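# Seat the loose gear on the gearbox's empty pin

## Task

Place the loose gear on the unoccupied pin of the gearbox, with its teeth meshing between the centre gear and the outer ring and resting flat and low like the other two gears. It must never drop more than about a finger's width, nor be dropped from higher than the tops of the gear pins. Once it is above its pin, release it only after the pin is inside its hole and its teeth line up with the ring's. Afterwards, with the gripper empty, withdraw so the gripper is at least 11 cm from the gears.

## Robot and tools

Robot: a single arm with a parallel two-finger gripper. Joints from base to hand are waist, shoulder, elbow, wrist pitch, wrist yaw, wrist roll, with ranges (rad) -3.054..3.054, 0..3.142, 0..2.356, -1.571..1.571, -1.571..1.571, -3.142..3.142. Load limits (N m): 17.2, 21.3, 21.3, 5.61, 5.59, 5.24; a held object's weight adds to them. Reaching a limit through contact causes a TORQUE FAULT: the arm stops for 10 s and the remainder of that call is skipped.

Frames: the scene frame has its origin on the table surface under the arm base, +z up, +y to the left when facing along +x. The base may be tilted relative to the table. The gripper frame: fingers point along its +x, close and open along its y. end_effector_position is the point midway between the finger pads, 3 to 4 cm short of the fingertips; the reported value can be off, more so at long reach.

A command row has 7 numbers, each in [-1, 1], in order dx, dy, dz, rx, ry, rz, opening. dx..rz are an offset (not a pose) in the gripper's own axes, measured from the gripper pose measured at the start of the action (for the first action in a call, the pose in the latest result of this scene). 1.0 equals 0.6 m of translation or 180 degrees of rotation; rx, ry, rz form one rotation vector. opening is absolute: +1 fully open (0.088 m), empty fingers touch near -0.80, values down to -1 squeeze no further. Full open to closed takes at least about 0.5 s.

execute_actions(actions): a list of actions run in sequence. Each action is a table of up to 15 rows, one row per 1/30 s step; if shorter, its last row is held until 15 steps. Every row in an action is an offset from that action's start pose, not from the row before. Each step, the command is clipped to within 70 mm and 16 degrees of the measured pose, so a far target can need several actions; after an action the arm goes at most to the last clipped pose. An empty list just returns state and images. Each action lasts 0.5 s.

move(target, speed, blocking): target is one 7-number row as above, an offset from the pose in the latest result showing one; opening is sent at the start. The gripper follows a straight path, rotating the short way. speed in m/s, 0.002 to 0.5 (default 0.25); rotation is capped at twice that in rad/s. Path lasts 0.5 to 10 s, stopping short if longer. It does not slow for obstacles and may overshoot speed, notably with the arm near straight. Faster contact hits harder; a target deeper past contact presses harder. With blocking=false the result comes after 0.5 s while motion continues; other moves and execute_actions are refused until a result shows it ended, so use wait or stop. The extra 'move:' line reports the ending (done, off_target, moving, held, fault), acting limits (paced = pose clipped; held = a check blocked steps, after which the arm can lurch faster than speed), and distance to target.

wait(seconds): 0 to 10; the arm keeps its last command; returns early if a running move ends. stop(): brakes a running move (needs room; fingers keep going). zoom_image(camera, region): camera is cam_head_left, cam_head_right or cam_wrist (each 504x504); region [x0, y0, x1, y1] in pixels, at most 504x504, origin top-left. show_instructions(): shows reference images. finished_scene(scene): ends the given scene number (1 or 2), irreversibly, and reports success; the goal must hold afterwards.

Results: state line with end_effector_position (m), end_effector_quat_wxyz, velocities (m/s, rad/s) in the scene frame; Joint positions and velocities for the six joints then the pad gap (m); joint torques (offset, scaled, noisy, nonzero in free air); 'Hand target', the pose the controller is currently driving to; grip_measured, the finger opening on the command scale (may be off by about 1 mm for the whole scene). 'pose unreachable' means the clearance check altered or blocked the command (a base mount counts as arm). MOTOR HOT warns from 50 °C; at 95 °C an OVER-TEMPERATURE FAULT holds the arm, and if it does not cool in 30 to 60 s the arm goes limp.

Gripping: command an opening clearly below grip_measured to hold; more margin means more squeeze (up to about 34 N per pad). Fast closes can press too hard.

Practical notes: friction may leave the gripper short or tilted and small moves may not happen, so check pose after each move and correct tilt. Approach the gear slowly, lower it until the pin is in its hole and teeth align with the ring before opening, and never release higher than a finger's width or above the pin tops. Avoid hard pushes, slams, and knocking anything off the table; a loose object may be nudged occasionally. Holding loads heats motors, even while you think. Less robot time and smooth, low-effort motion are better.

Each tool is called after "Call:" as a command line: name --argument value for each argument, lists and objects as JSON in quotes; but a table of rows of numbers goes row by row, as --pt "numbers of a row", without its own name.

Reference images:

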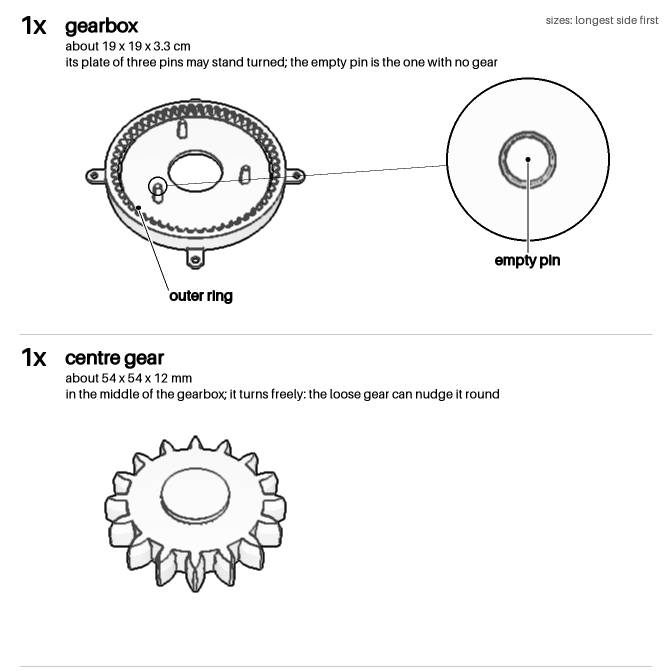

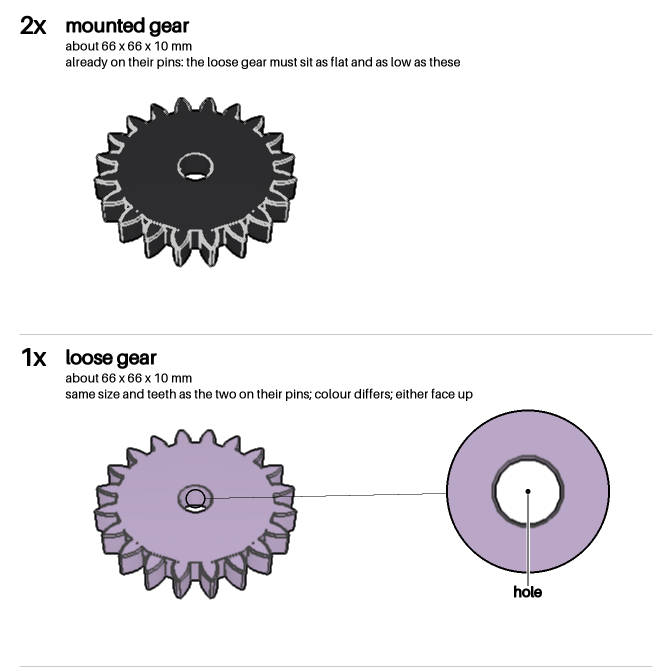

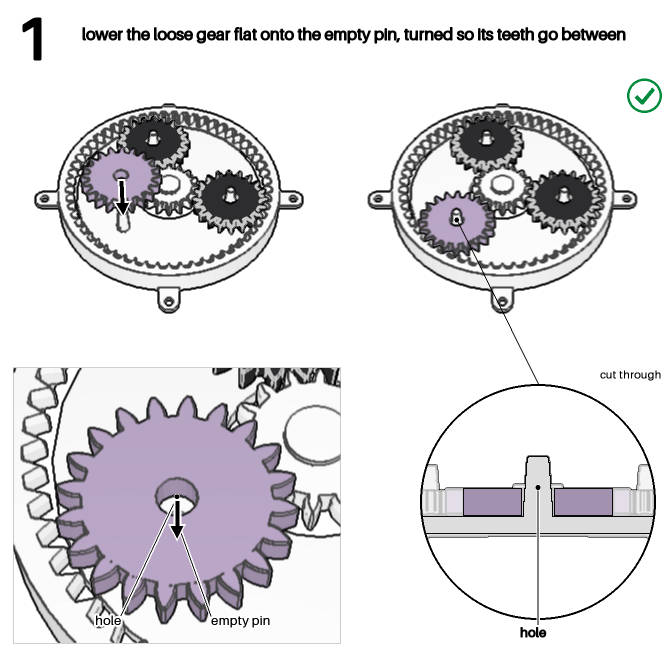

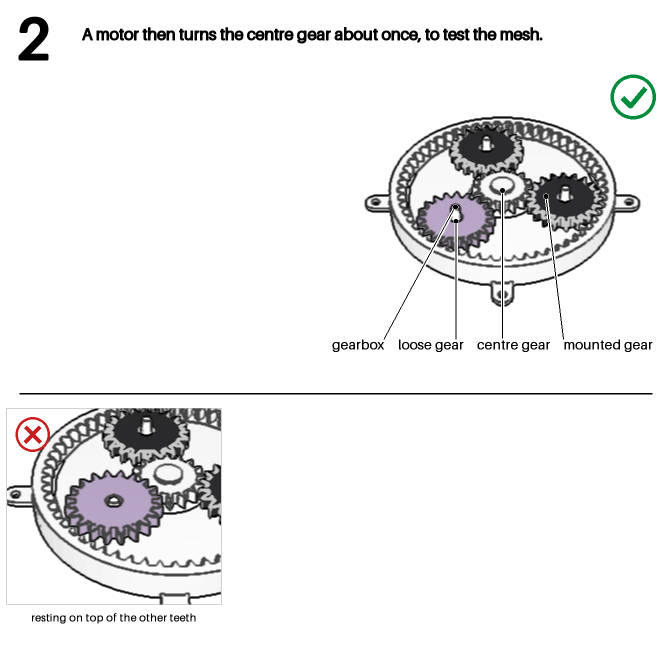

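## Session

Call:
execute_actions --actions '[]'

Scene clock: 0.00 s.
end_effector_position=(+0.3200, +0.1131, +0.3654) grip_measured=+0.818 end_effector_quat_wxyz=(+0.992, -0.094, -0.012, +0.087) end_effector_velocity=(+0.000, +0.001, +0.003) end_effector_angular_velocity=(-0.005, -0.017, +0.008)
Joint positions: [-0.03   0.872  0.663  0.262  0.    -0.008  0.079]
Joint velocities: [-0.002  0.002 -0.002  0.022 -0.007 -0.007 -0.   ]
Joint torques (N m, as the arm reports them, + toward a larger angle): no reading
Motor temperatures (°C, as the motors report them): [18 22 22 22 21 18]
Heat: hottest shoulder 22 °C (+0.0 °C/min).
Hand target: +0.320, +0.113, +0.365; +0.992, -0.094, -0.012, +0.087

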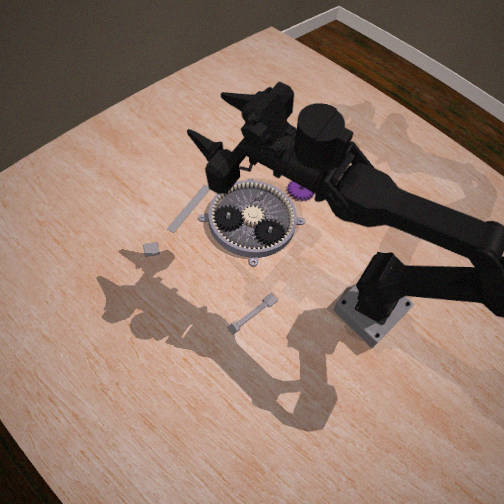

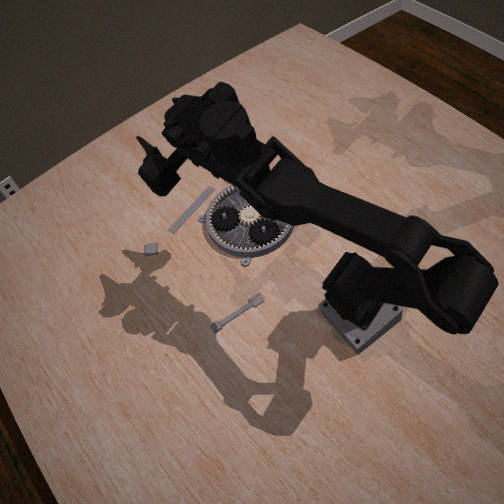

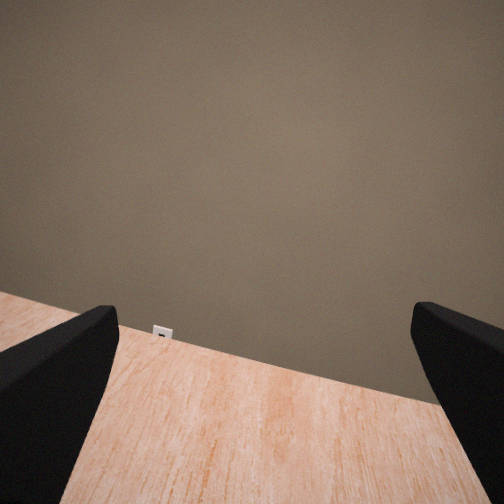

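Call:
move --target '[-0.05,-0.15,-0.2,0.091,0.505,0.004,1]'

Scene clock: 9.03 s.
end_effector_position=(+0.3083, +0.0010, +0.2655) grip_measured=+0.981 end_effector_quat_wxyz=(+0.712, -0.001, +0.702, +0.000) end_effector_velocity=(+0.002, +0.003, +0.005) end_effector_angular_velocity=(+0.019, -0.017, -0.007)
Joint positions: [-0.413  1.736  1.727 -1.574 -0.187 -0.215  0.087]
Joint velocities: [-0.002 -0.002  0.017 -0.007 -0.022  0.007 -0.   ]
Joint torques (N m, as the arm reports them, + toward a larger angle): [-1.75 -4.92  6.09  0.19  0.11 -0.15]
Motor temperatures (°C, as the motors report them): [18 22 24 23 21 18]
Heat: hottest elbow 24 °C (+13.3 °C/min).
Hand target: +0.310, -0.001, +0.264; +0.708, -0.003, +0.706, -0.001
Off the commanded pose: 0.003 m, 1 deg.
joint sent to its limit — the command would take joint 4 (wrist pitch) past its lower limit, so that joint was sent only as far as its limit.
move: done

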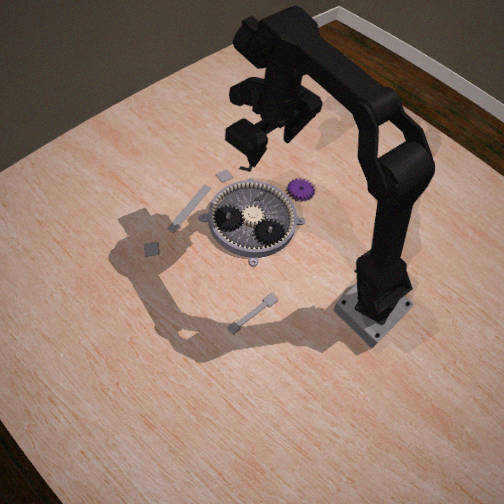

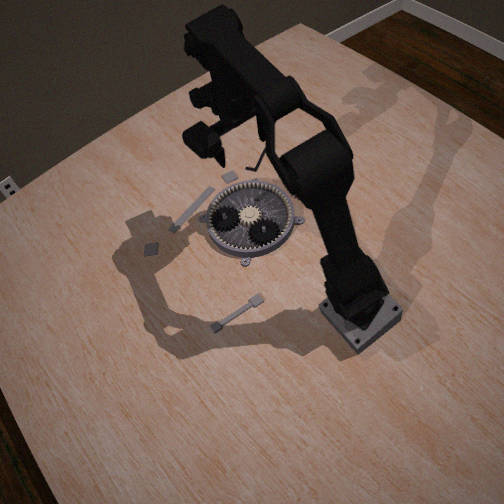

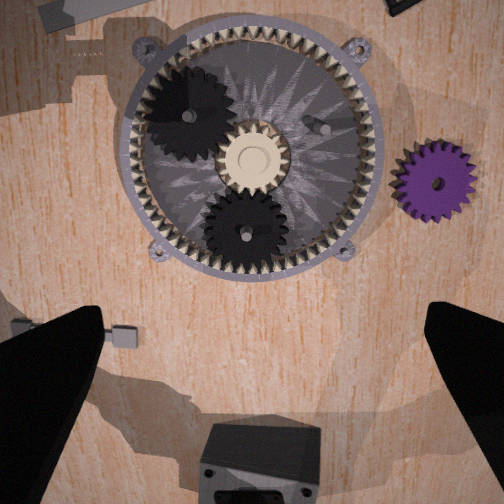

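Call:
move --target '[0.22,-0.235,0,0,0.004,0,1]'

Scene clock: 16.73 s.
end_effector_position=(+0.3139, -0.1385, +0.1407) grip_measured=+0.981 end_effector_quat_wxyz=(+0.714, -0.003, +0.700, -0.002) end_effector_velocity=(-0.001, +0.002, -0.003) end_effector_angular_velocity=(+0.015, +0.011, +0.007)
Joint positions: [-0.724  1.956  1.413 -1.09  -0.172 -0.53   0.087]
Joint velocities: [ 0.002  0.007 -0.002 -0.007 -0.007 -0.007 -0.   ]
Joint torques (N m, as the arm reports them, + toward a larger angle): [-1.9  -5.89  4.41  0.69  0.07 -0.14]
Motor temperatures (°C, as the motors report them): [18 23 25 23 21 18]
Heat: hottest elbow 25 °C (+10.8 °C/min).
Hand target: +0.311, -0.140, +0.133; +0.707, -0.001, +0.707, +0.000
Off the commanded pose: 0.008 m, 1 deg.
move: done

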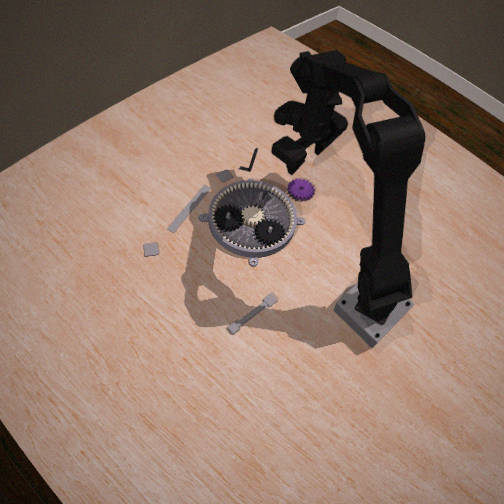

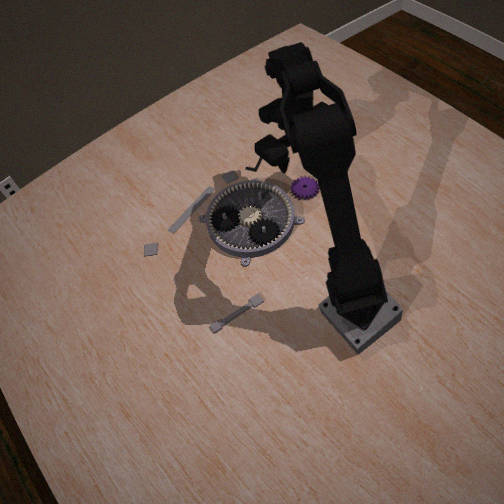

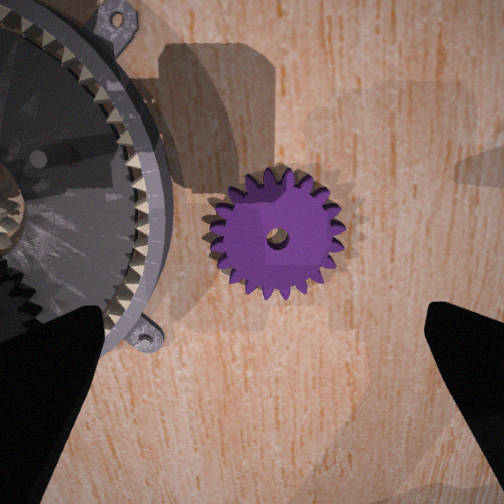

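Call:
move --target '[0.1,-0.01,-0.012,0.36,0.008,0,1]'

Scene clock: 23.27 s.
end_effector_position=(+0.3122, -0.1471, +0.0889) grip_measured=+0.981 end_effector_quat_wxyz=(+0.607, +0.377, +0.591, -0.375) end_effector_velocity=(-0.001, -0.001, -0.000) end_effector_angular_velocity=(+0.005, -0.007, +0.001)
Joint positions: [-0.723  2.027  1.291 -0.895 -0.172  0.595  0.087]
Joint velocities: [-0.007 -0.002 -0.007  0.007 -0.007 -0.007 -0.   ]
Joint torques (N m, as the arm reports them, + toward a larger angle): [-1.4  -6.15  3.52  0.7  -0.08  0.12]
Motor temperatures (°C, as the motors report them): [18 23 25 23 21 18]
Heat: hottest elbow 25 °C (+7.7 °C/min).
Hand target: +0.308, -0.145, +0.081; +0.596, +0.379, +0.599, -0.377
Off the commanded pose: 0.010 m, 2 deg.
move: off_target

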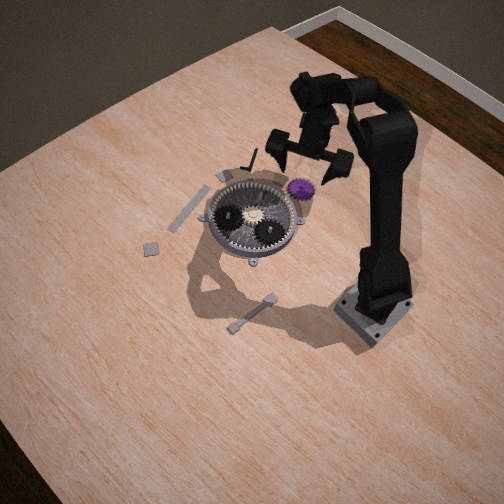

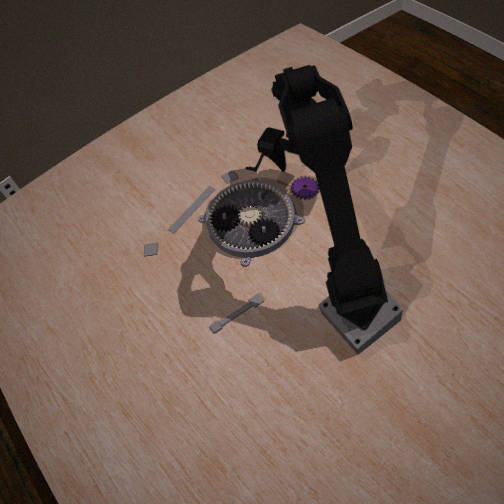

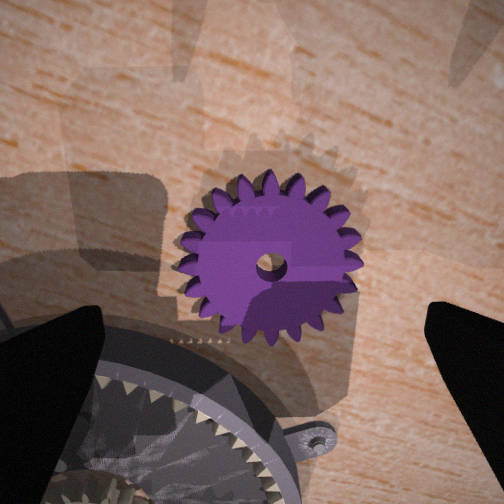

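Call:
move --target '[0.06,-0.008,-0.005,0,0.011,-0.009,0.85]' --speed 0.1

Scene clock: 29.17 s.
end_effector_position=(+0.3120, -0.1484, +0.0609) grip_measured=+0.850 end_effector_quat_wxyz=(+0.600, +0.375, +0.599, -0.374) end_effector_velocity=(+0.000, -0.002, +0.001) end_effector_angular_velocity=(+0.003, -0.011, -0.013)
Joint positions: [-0.712  2.09   1.26  -0.82  -0.172  0.597  0.081]
Joint velocities: [-0.007 -0.002 -0.002  0.007 -0.007  0.007 -0.   ]
Joint torques (N m, as the arm reports them, + toward a larger angle): [-1.45 -6.3   3.5   0.68  0.08  0.09]
Motor temperatures (°C, as the motors report them): [18 24 25 23 21 18]
Heat: hottest elbow 25 °C (+6.2 °C/min).
Hand target: +0.308, -0.147, +0.053; +0.591, +0.375, +0.607, -0.377
Off the commanded pose: 0.009 m, 1 deg.
move: off_target

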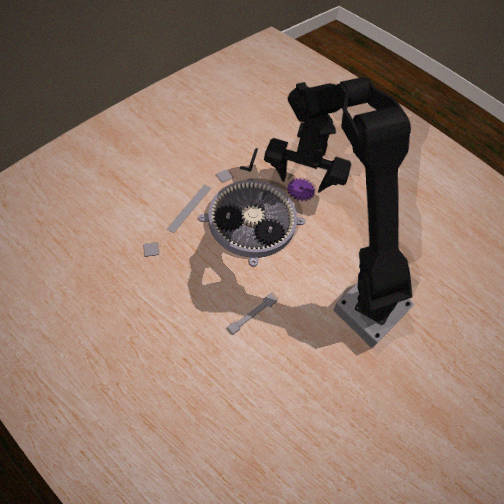

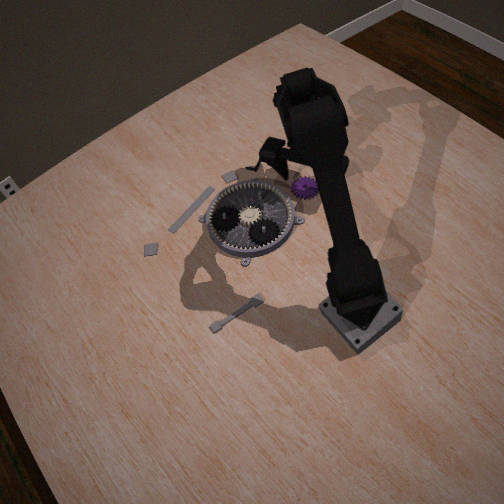

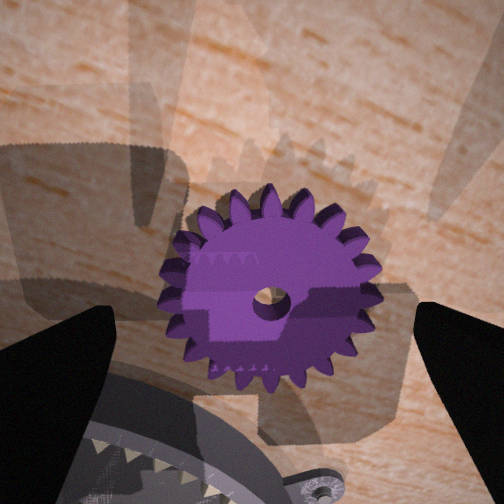

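Call:
move --target '[0.042,-0.008,-0.006,0,0.006,-0.005,0.85]' --speed 0.05

Call:
move --target '[0.013,-0.005,-0.005,0,0.006,-0.005,0.2]'

Scene clock: 33.73 s.
end_effector_position=(+0.3111, -0.1493, +0.0436) grip_measured=+0.850 end_effector_quat_wxyz=(+0.601, +0.373, +0.600, -0.372) end_effector_velocity=(+0.001, +0.003, +0.001) end_effector_angular_velocity=(+0.020, -0.009, +0.005)
Joint positions: [-0.708  2.122  1.231 -0.757 -0.171  0.597  0.081]
Joint velocities: [-0.002 -0.002  0.002 -0.007 -0.022 -0.007 -0.   ]
Joint torques (N m, as the arm reports them, + toward a larger angle): [-1.46 -6.28  3.3   0.66  0.02  0.09]
Motor temperatures (°C, as the motors report them): [18 24 25 23 21 18]
Heat: hottest elbow 25 °C (+5.3 °C/min).
Hand target: +0.306, -0.147, +0.036; +0.592, +0.374, +0.608, -0.375
Off the commanded pose: 0.010 m, 1 deg.
move: off_target

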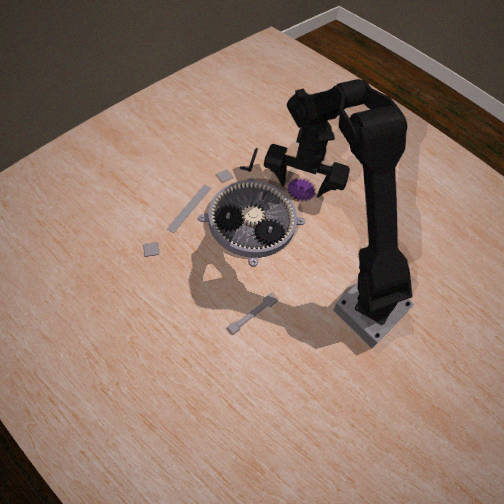

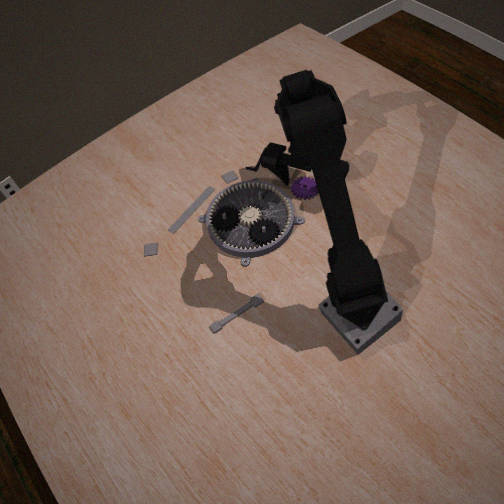

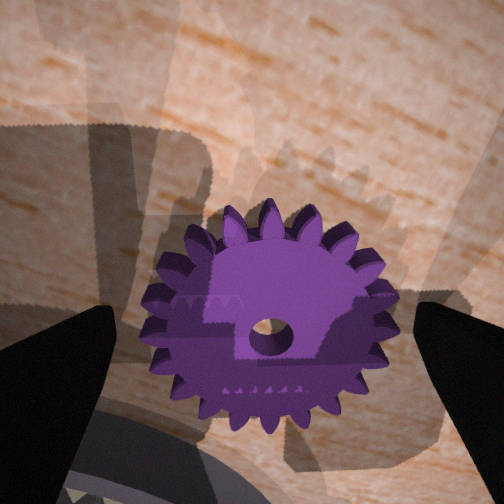

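Scene clock: 34.43 s.
end_effector_position=(+0.3110, -0.1493, +0.0435) grip_measured=+0.514 end_effector_quat_wxyz=(+0.601, +0.374, +0.600, -0.372) end_effector_velocity=(-0.001, +0.005, -0.001) end_effector_angular_velocity=(+0.025, +0.000, +0.022)
Joint positions: [-0.708  2.122  1.231 -0.757 -0.172  0.597  0.064]
Joint velocities: [ 0.002 -0.002 -0.007 -0.007 -0.022 -0.022 -0.   ]
Joint torques (N m, as the arm reports them, + toward a larger angle): [-1.48 -6.04  3.87  0.5   0.05 -0.08]
Motor temperatures (°C, as the motors report them): [18 24 25 23 21 18]
Heat: hottest elbow 25 °C (+5.2 °C/min).
Hand target: +0.307, -0.148, +0.036; +0.593, +0.372, +0.609, -0.374
Off the commanded pose: 0.009 m, 1 deg.
move: off_target

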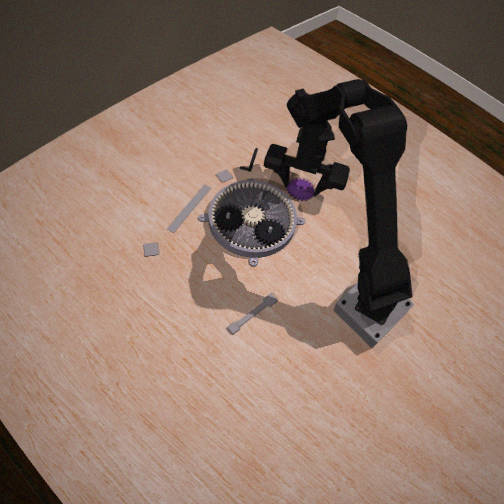

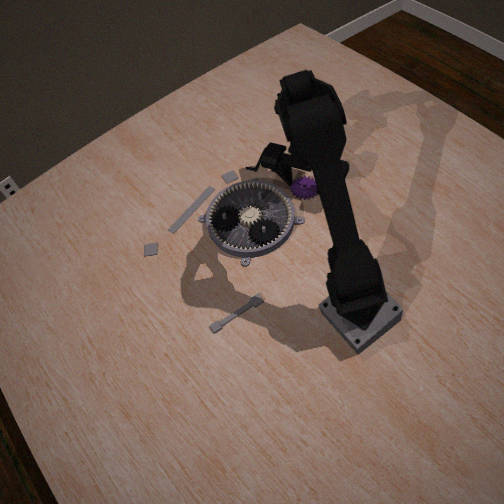

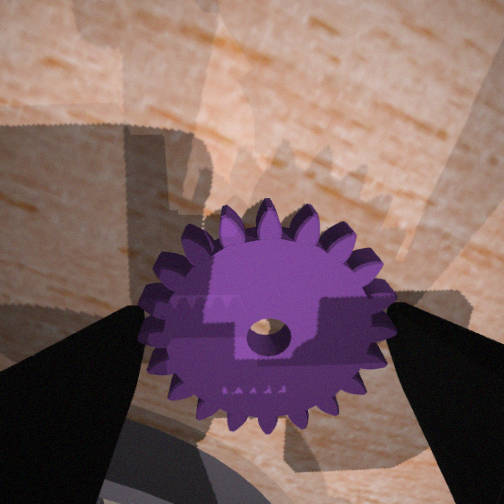

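Call:
move --target '[-0.09,0,0,0,0,0,0.2]' --speed 0.1

Call:
move --target '[-0.13,0.143,-0.132,0,0,0,0.2]' --speed 0.15

Scene clock: 39.67 s.
end_effector_position=(+0.3075, -0.1475, +0.0908) grip_measured=+0.513 end_effector_quat_wxyz=(+0.593, +0.376, +0.606, -0.374) end_effector_velocity=(-0.003, +0.002, +0.002) end_effector_angular_velocity=(+0.015, +0.010, +0.002)
Joint positions: [-0.732  2.042  1.319 -0.95  -0.172  0.575  0.064]
Joint velocities: [-0.002 -0.002  0.002 -0.022 -0.007 -0.007 -0.   ]
Joint torques (N m, as the arm reports them, + toward a larger angle): [-1.92 -9.15  5.93  0.13  0.04 -0.15]
Motor temperatures (°C, as the motors report them): [18 25 25 22 21 18]
Heat: hottest shoulder 25 °C (+4.5 °C/min).
Hand target: +0.310, -0.149, +0.098; +0.601, +0.374, +0.600, -0.373
Off the commanded pose: 0.008 m, 1 deg.
move: done

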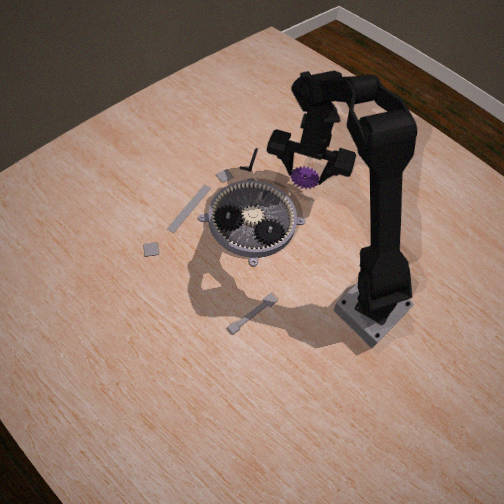

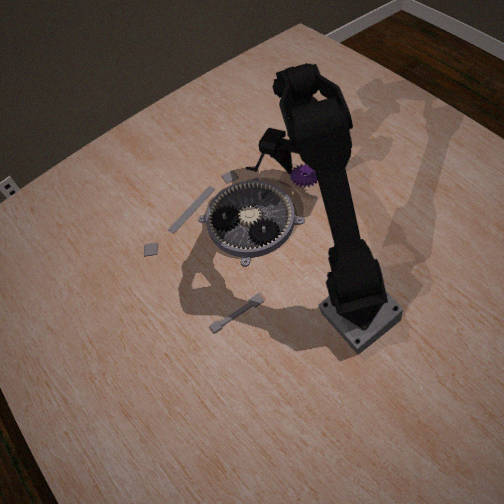

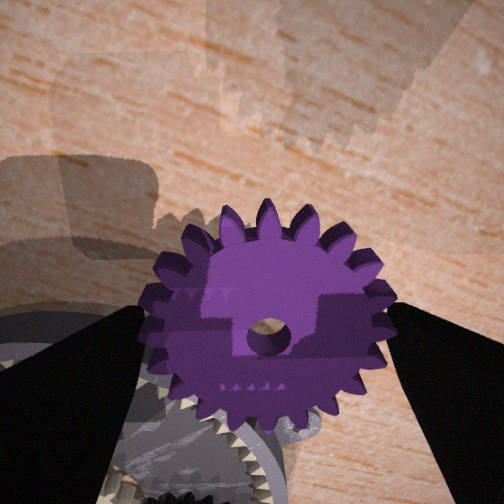

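Scene clock: 41.07 s.
end_effector_position=(+0.3479, -0.0414, +0.1649) grip_measured=+0.516 end_effector_quat_wxyz=(+0.589, +0.373, +0.610, -0.376) end_effector_velocity=(-0.003, +0.001, +0.003) end_effector_angular_velocity=(+0.009, +0.010, -0.027)
Joint positions: [-0.453  1.937  1.557 -1.255 -0.19   0.855  0.064]
Joint velocities: [-0.002 -0.002  0.007 -0.022 -0.007  0.022 -0.   ]
Joint torques (N m, as the arm reports them, + toward a larger angle): [-1.63 -8.67  6.37  0.07 -0.15  0.12]
Motor temperatures (°C, as the motors report them): [18 25 25 22 21 18]
Heat: hottest shoulder 25 °C (+4.4 °C/min).
Hand target: +0.350, -0.039, +0.170; +0.593, +0.376, +0.606, -0.373
Off the commanded pose: 0.006 m, 1 deg.
move: done

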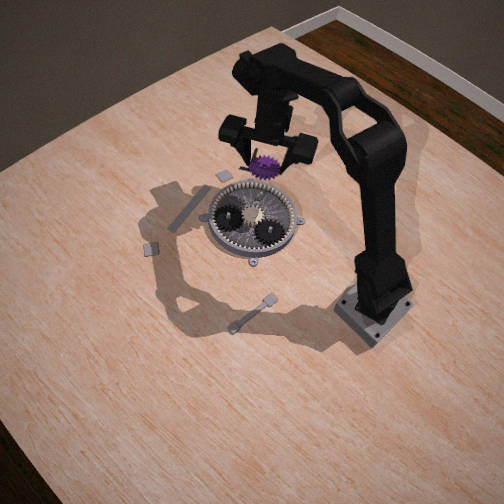

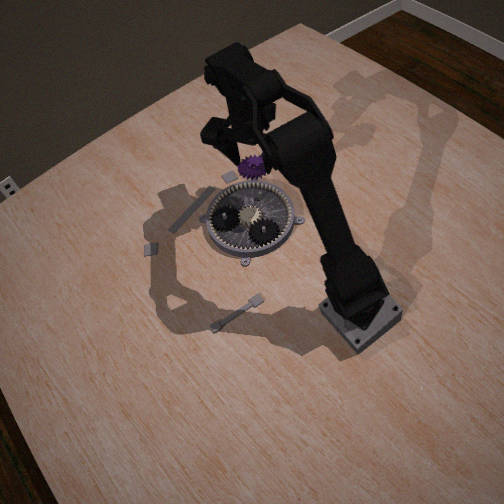

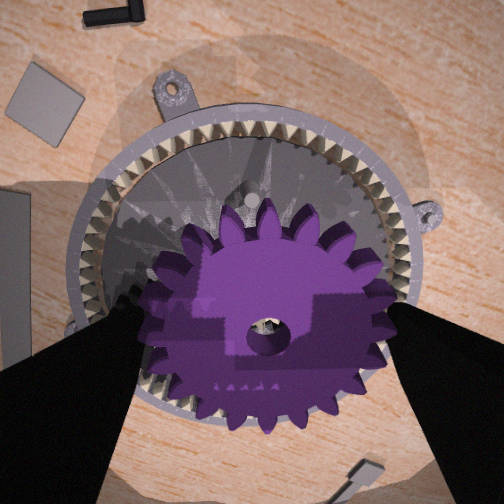

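Call:
move --target '[0.145,0.007,0.019,0,-0.002,0.003,0.2]' --speed 0.1

Scene clock: 48.37 s.
end_effector_position=(+0.3587, -0.0493, +0.0854) grip_measured=+0.515 end_effector_quat_wxyz=(+0.602, +0.375, +0.600, -0.371) end_effector_velocity=(-0.002, +0.001, +0.000) end_effector_angular_velocity=(+0.009, +0.005, +0.004)
Joint positions: [-0.426  2.029  1.362 -0.928 -0.19   0.882  0.064]
Joint velocities: [-0.002 -0.002 -0.002 -0.007 -0.007 -0.007  0.   ]
Joint torques (N m, as the arm reports them, + toward a larger angle): [-1.67 -6.57  3.66  0.63 -0.13  0.12]
Motor temperatures (°C, as the motors report them): [18 26 25 22 21 18]
Heat: hottest shoulder 26 °C (+5.0 °C/min).
Hand target: +0.355, -0.048, +0.078; +0.593, +0.375, +0.607, -0.374
Off the commanded pose: 0.009 m, 1 deg.
move: off_target

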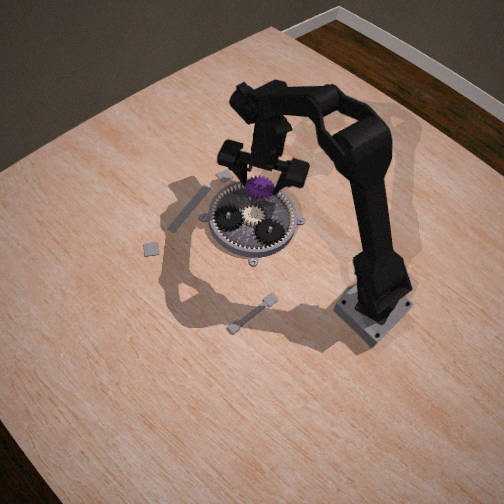

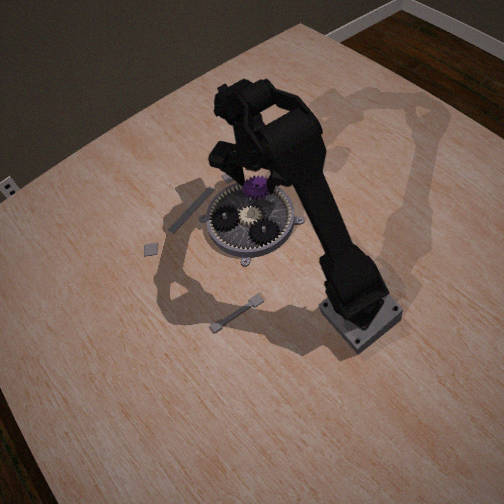

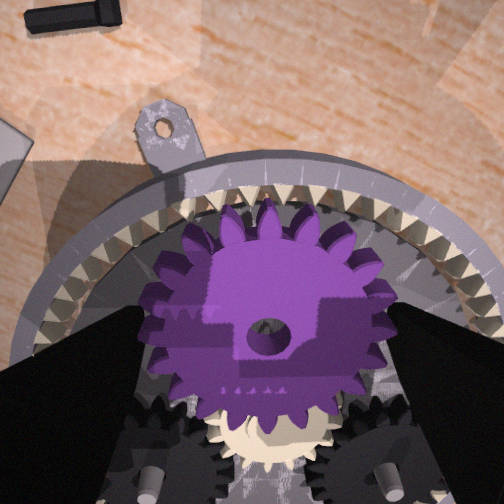

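Looks symmetric. Lower.

Call:
move --target '[0.032,-0.005,-0.004,0,0.005,-0.006,0.2]' --speed 0.02

Scene clock: 53.83 s.
end_effector_position=(+0.3605, -0.0489, +0.0766) grip_measured=+0.515 end_effector_quat_wxyz=(+0.605, +0.373, +0.599, -0.368) end_effector_velocity=(+0.002, -0.001, +0.001) end_effector_angular_velocity=(-0.010, -0.010, +0.012)
Joint positions: [-0.42   2.043  1.346 -0.891 -0.19   0.883  0.064]
Joint velocities: [ 0.002 -0.002  0.002  0.007  0.007 -0.007  0.001]
Joint torques (N m, as the arm reports them, + toward a larger angle): [-1.69 -6.1   3.31  0.71 -0.04  0.1 ]
Motor temperatures (°C, as the motors report them): [18 27 25 22 21 18]
Heat: hottest shoulder 27 °C (+5.6 °C/min).
Hand target: +0.355, -0.048, +0.066; +0.593, +0.372, +0.608, -0.374
Off the commanded pose: 0.012 m, 2 deg.
move: off_target

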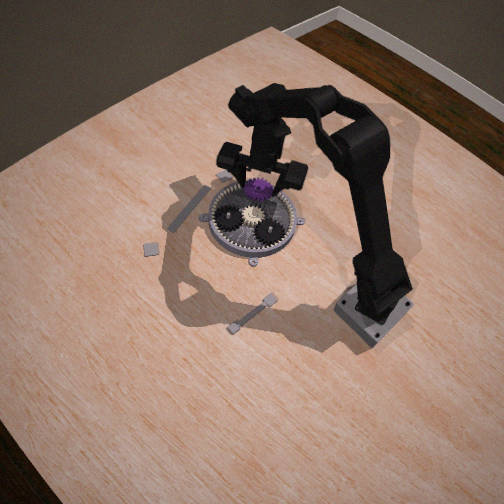

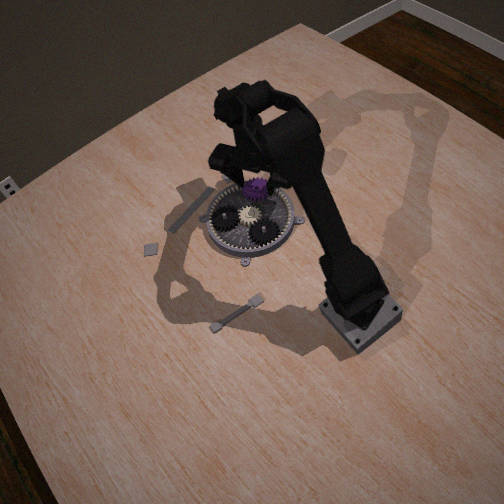

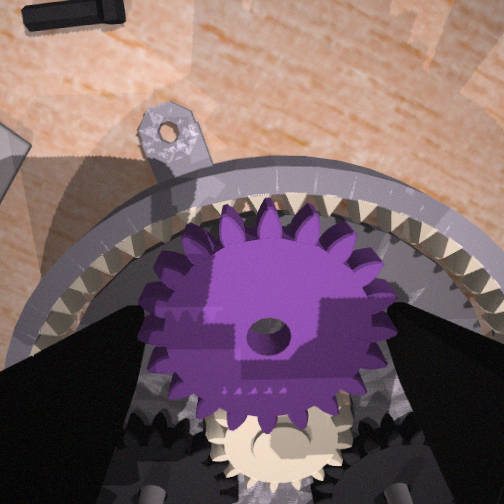

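Call:
zoom_image --camera "cam_wrist" --region '[220,290,320,390]'

Region (220, 290, 320, 390) of cam_wrist's 504x504 image, scaled by 5.040, with more detail than that image has.

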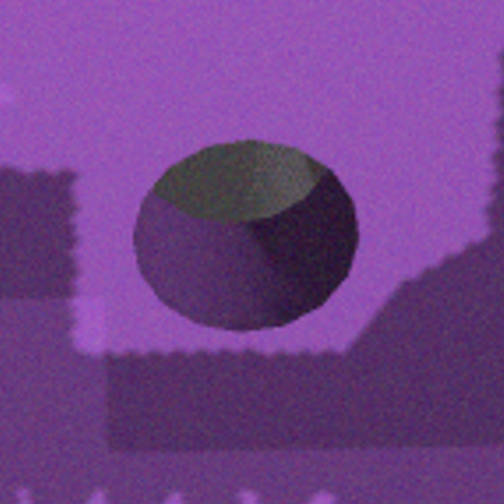

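Call:
move --target '[0.016,-0.01,-0.01,0,0.007,-0.008,0.2]' --speed 0.02

Call:
zoom_image --camera "cam_wrist" --region '[220,290,320,390]'

Scene clock: 63.77 s.
end_effector_position=(+0.3602, -0.0489, +0.0758) grip_measured=+0.515 end_effector_quat_wxyz=(+0.605, +0.373, +0.599, -0.368) end_effector_velocity=(-0.001, +0.003, +0.000) end_effector_angular_velocity=(+0.023, +0.002, +0.004)
Joint positions: [-0.419  2.044  1.344 -0.888 -0.189  0.883  0.064]
Joint velocities: [-0.002 -0.002 -0.002 -0.007 -0.022 -0.007 -0.   ]
Joint torques (N m, as the arm reports them, + toward a larger angle): [-1.38 -7.09  2.65  0.43 -0.1  -0.02]
Motor temperatures (°C, as the motors report them): [18 27 25 22 21 18]
Heat: hottest shoulder 27 °C (+4.0 °C/min).
Hand target: +0.353, -0.046, +0.067; +0.594, +0.370, +0.610, -0.371
Off the commanded pose: 0.012 m, 2 deg.
move: off_target

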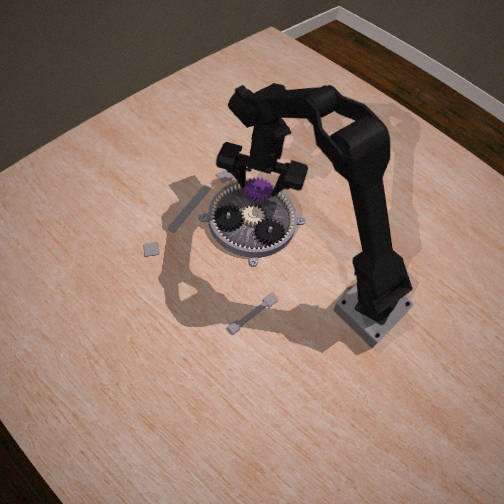

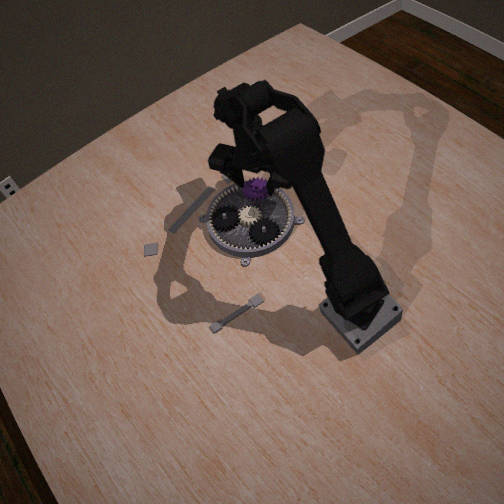

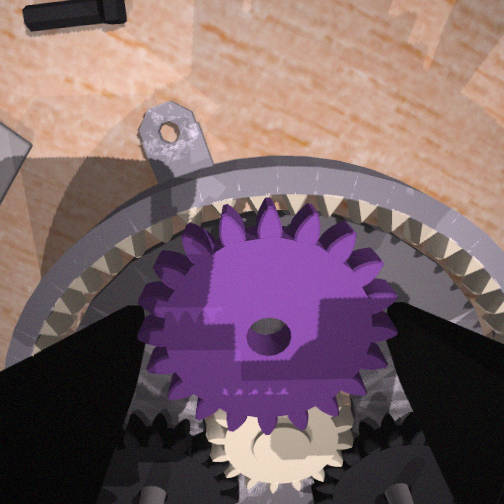

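Region (220, 290, 320, 390) of cam_wrist's 504x504 image, scaled by 5.040, with more detail than that image has.

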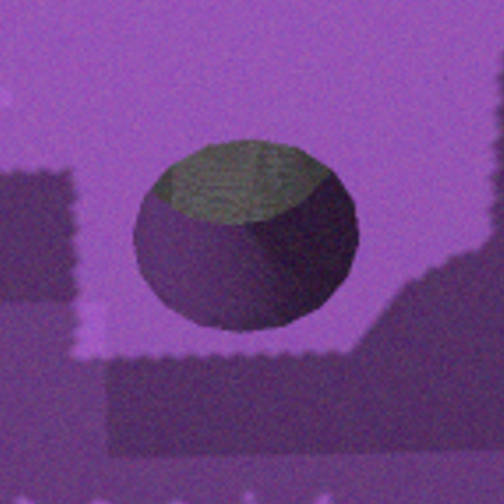

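Stuck by friction; unload and push more.

Call:
move --target '[0.006,-0.011,-0.013,0,0.007,-0.008,0.2]' --speed 0.02

Call:
zoom_image --camera "cam_wrist" --region '[220,290,320,390]'

Scene clock: 72.57 s.
end_effector_position=(+0.3574, -0.0480, +0.0757) grip_measured=+0.515 end_effector_quat_wxyz=(+0.601, +0.372, +0.603, -0.370) end_effector_velocity=(-0.005, +0.001, +0.000) end_effector_angular_velocity=(-0.002, +0.023, +0.006)
Joint positions: [-0.418  2.043  1.343 -0.9   -0.188  0.883  0.064]
Joint velocities: [ 0.002 -0.002 -0.002 -0.022  0.007 -0.007 -0.   ]
Joint torques (N m, as the arm reports them, + toward a larger angle): [-1.28 -8.5   2.73  0.06 -0.09 -0.02]
Motor temperatures (°C, as the motors report them): [18 27 25 22 21 18]
Heat: hottest shoulder 27 °C (+3.0 °C/min).
Hand target: +0.351, -0.045, +0.072; +0.594, +0.369, +0.611, -0.372
Off the commanded pose: 0.008 m, 1 deg.
move: done

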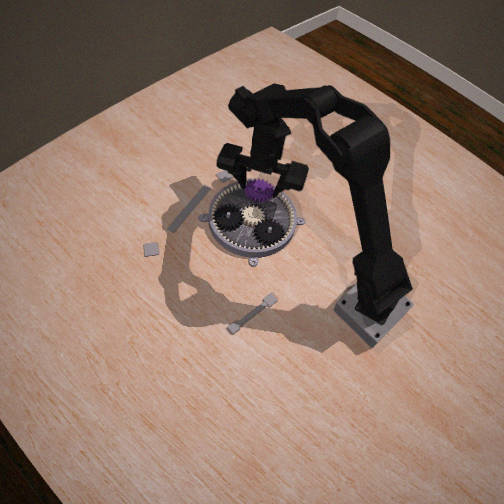

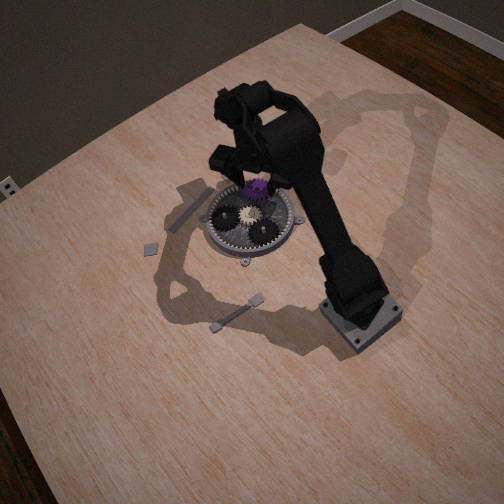

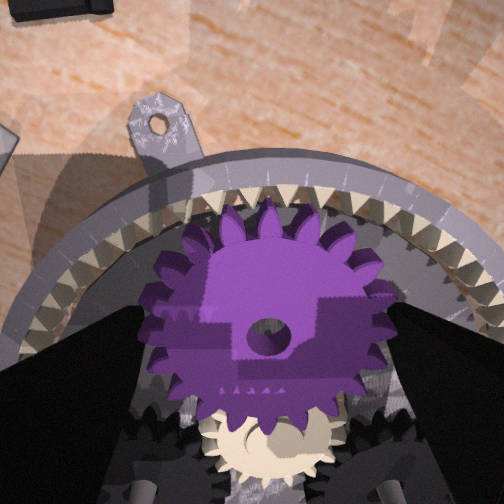

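Region (220, 290, 320, 390) of cam_wrist's 504x504 image, scaled by 5.040, with more detail than that image has.

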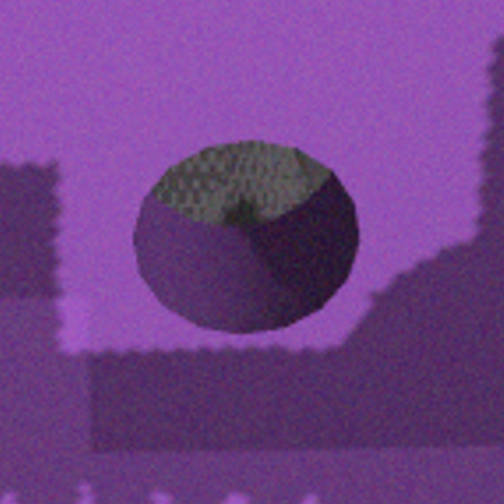

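Teeth look aligned; try descending.

Call:
move --target '[0.028,-0.005,-0.01,0,0.004,-0.005,0.2]' --speed 0.02

Scene clock: 76.80 s.
end_effector_position=(+0.3606, -0.0456, +0.0736) grip_measured=+0.516 end_effector_quat_wxyz=(+0.607, +0.373, +0.598, -0.366) end_effector_velocity=(-0.002, +0.005, +0.001) end_effector_angular_velocity=(+0.023, +0.003, +0.023)
Joint positions: [-0.41   2.04   1.332 -0.872 -0.19   0.891  0.064]
Joint velocities: [ 0.002 -0.007 -0.007 -0.007 -0.022 -0.022  0.   ]
Joint torques (N m, as the arm reports them, + toward a larger angle): [-1.23 -5.91  1.81  1.45  0.04  0.1 ]
Motor temperatures (°C, as the motors report them): [18 28 25 22 21 18]
Heat: hottest shoulder 28 °C (+3.0 °C/min).
Hand target: +0.352, -0.044, +0.059; +0.594, +0.369, +0.610, -0.373
Off the commanded pose: 0.017 m, 2 deg.
move: off_target

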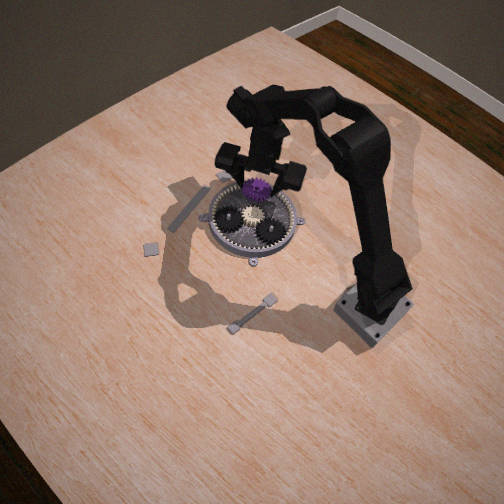

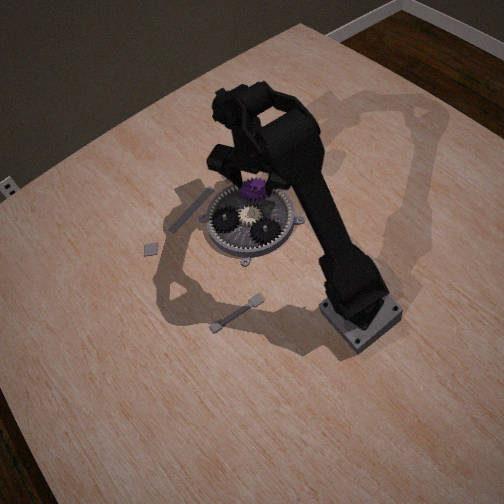

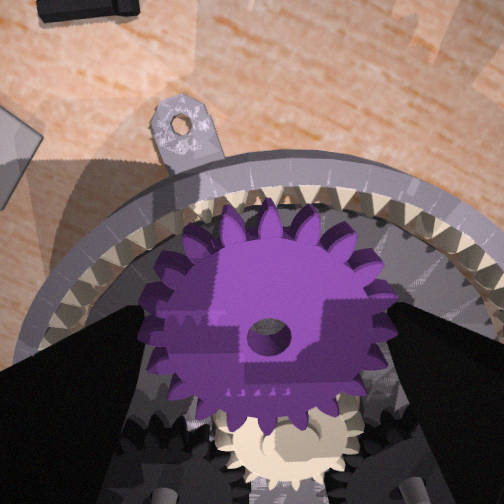

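Call:
move --target '[-0.03,-0.006,0.014,0,0.004,-0.004,0.2]' --speed 0.03

Call:
zoom_image --camera "cam_wrist" --region '[220,290,320,390]'

Scene clock: 85.17 s.
end_effector_position=(+0.3585, -0.0538, +0.0897) grip_measured=+0.515 end_effector_quat_wxyz=(+0.599, +0.372, +0.605, -0.370) end_effector_velocity=(-0.002, -0.000, +0.003) end_effector_angular_velocity=(+0.010, +0.008, +0.012)
Joint positions: [-0.441  2.037  1.388 -0.96  -0.19   0.859  0.064]
Joint velocities: [-0.007 -0.002  0.007 -0.022 -0.007 -0.022 -0.   ]
Joint torques (N m, as the arm reports them, + toward a larger angle): [-2.12 -7.98  6.07  0.14 -0.05 -0.15]
Motor temperatures (°C, as the motors report them): [18 27 24 23 21 18]
Heat: hottest shoulder 27 °C (+2.0 °C/min).
Hand target: +0.361, -0.055, +0.092; +0.601, +0.372, +0.604, -0.368
Off the commanded pose: 0.003 m, 0 deg.
move: done

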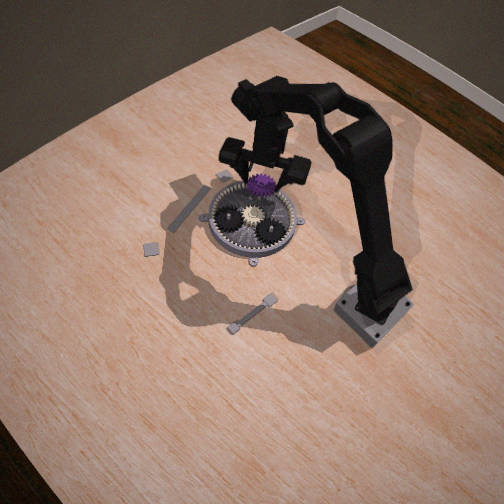

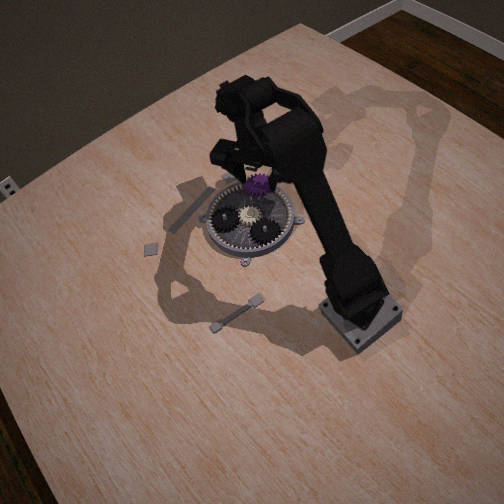

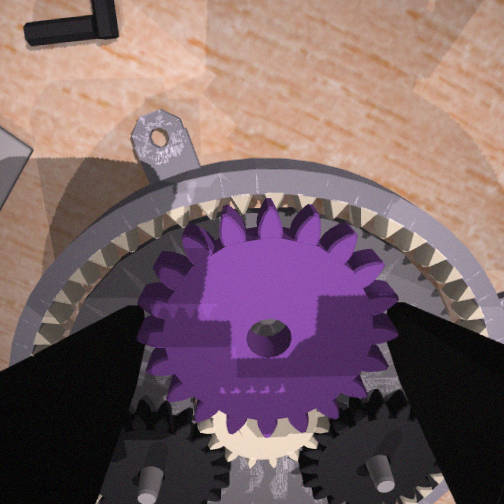

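Region (220, 290, 320, 390) of cam_wrist's 504x504 image, scaled by 5.040, with more detail than that image has.

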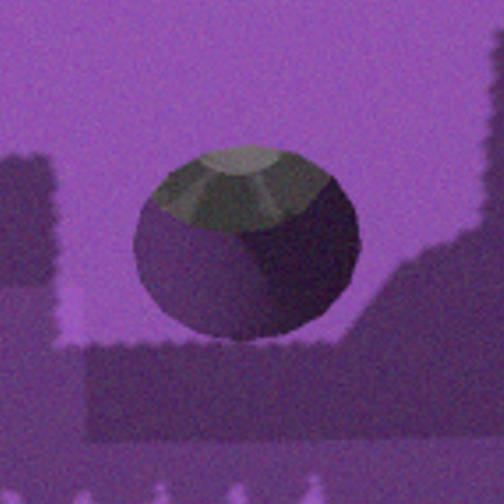

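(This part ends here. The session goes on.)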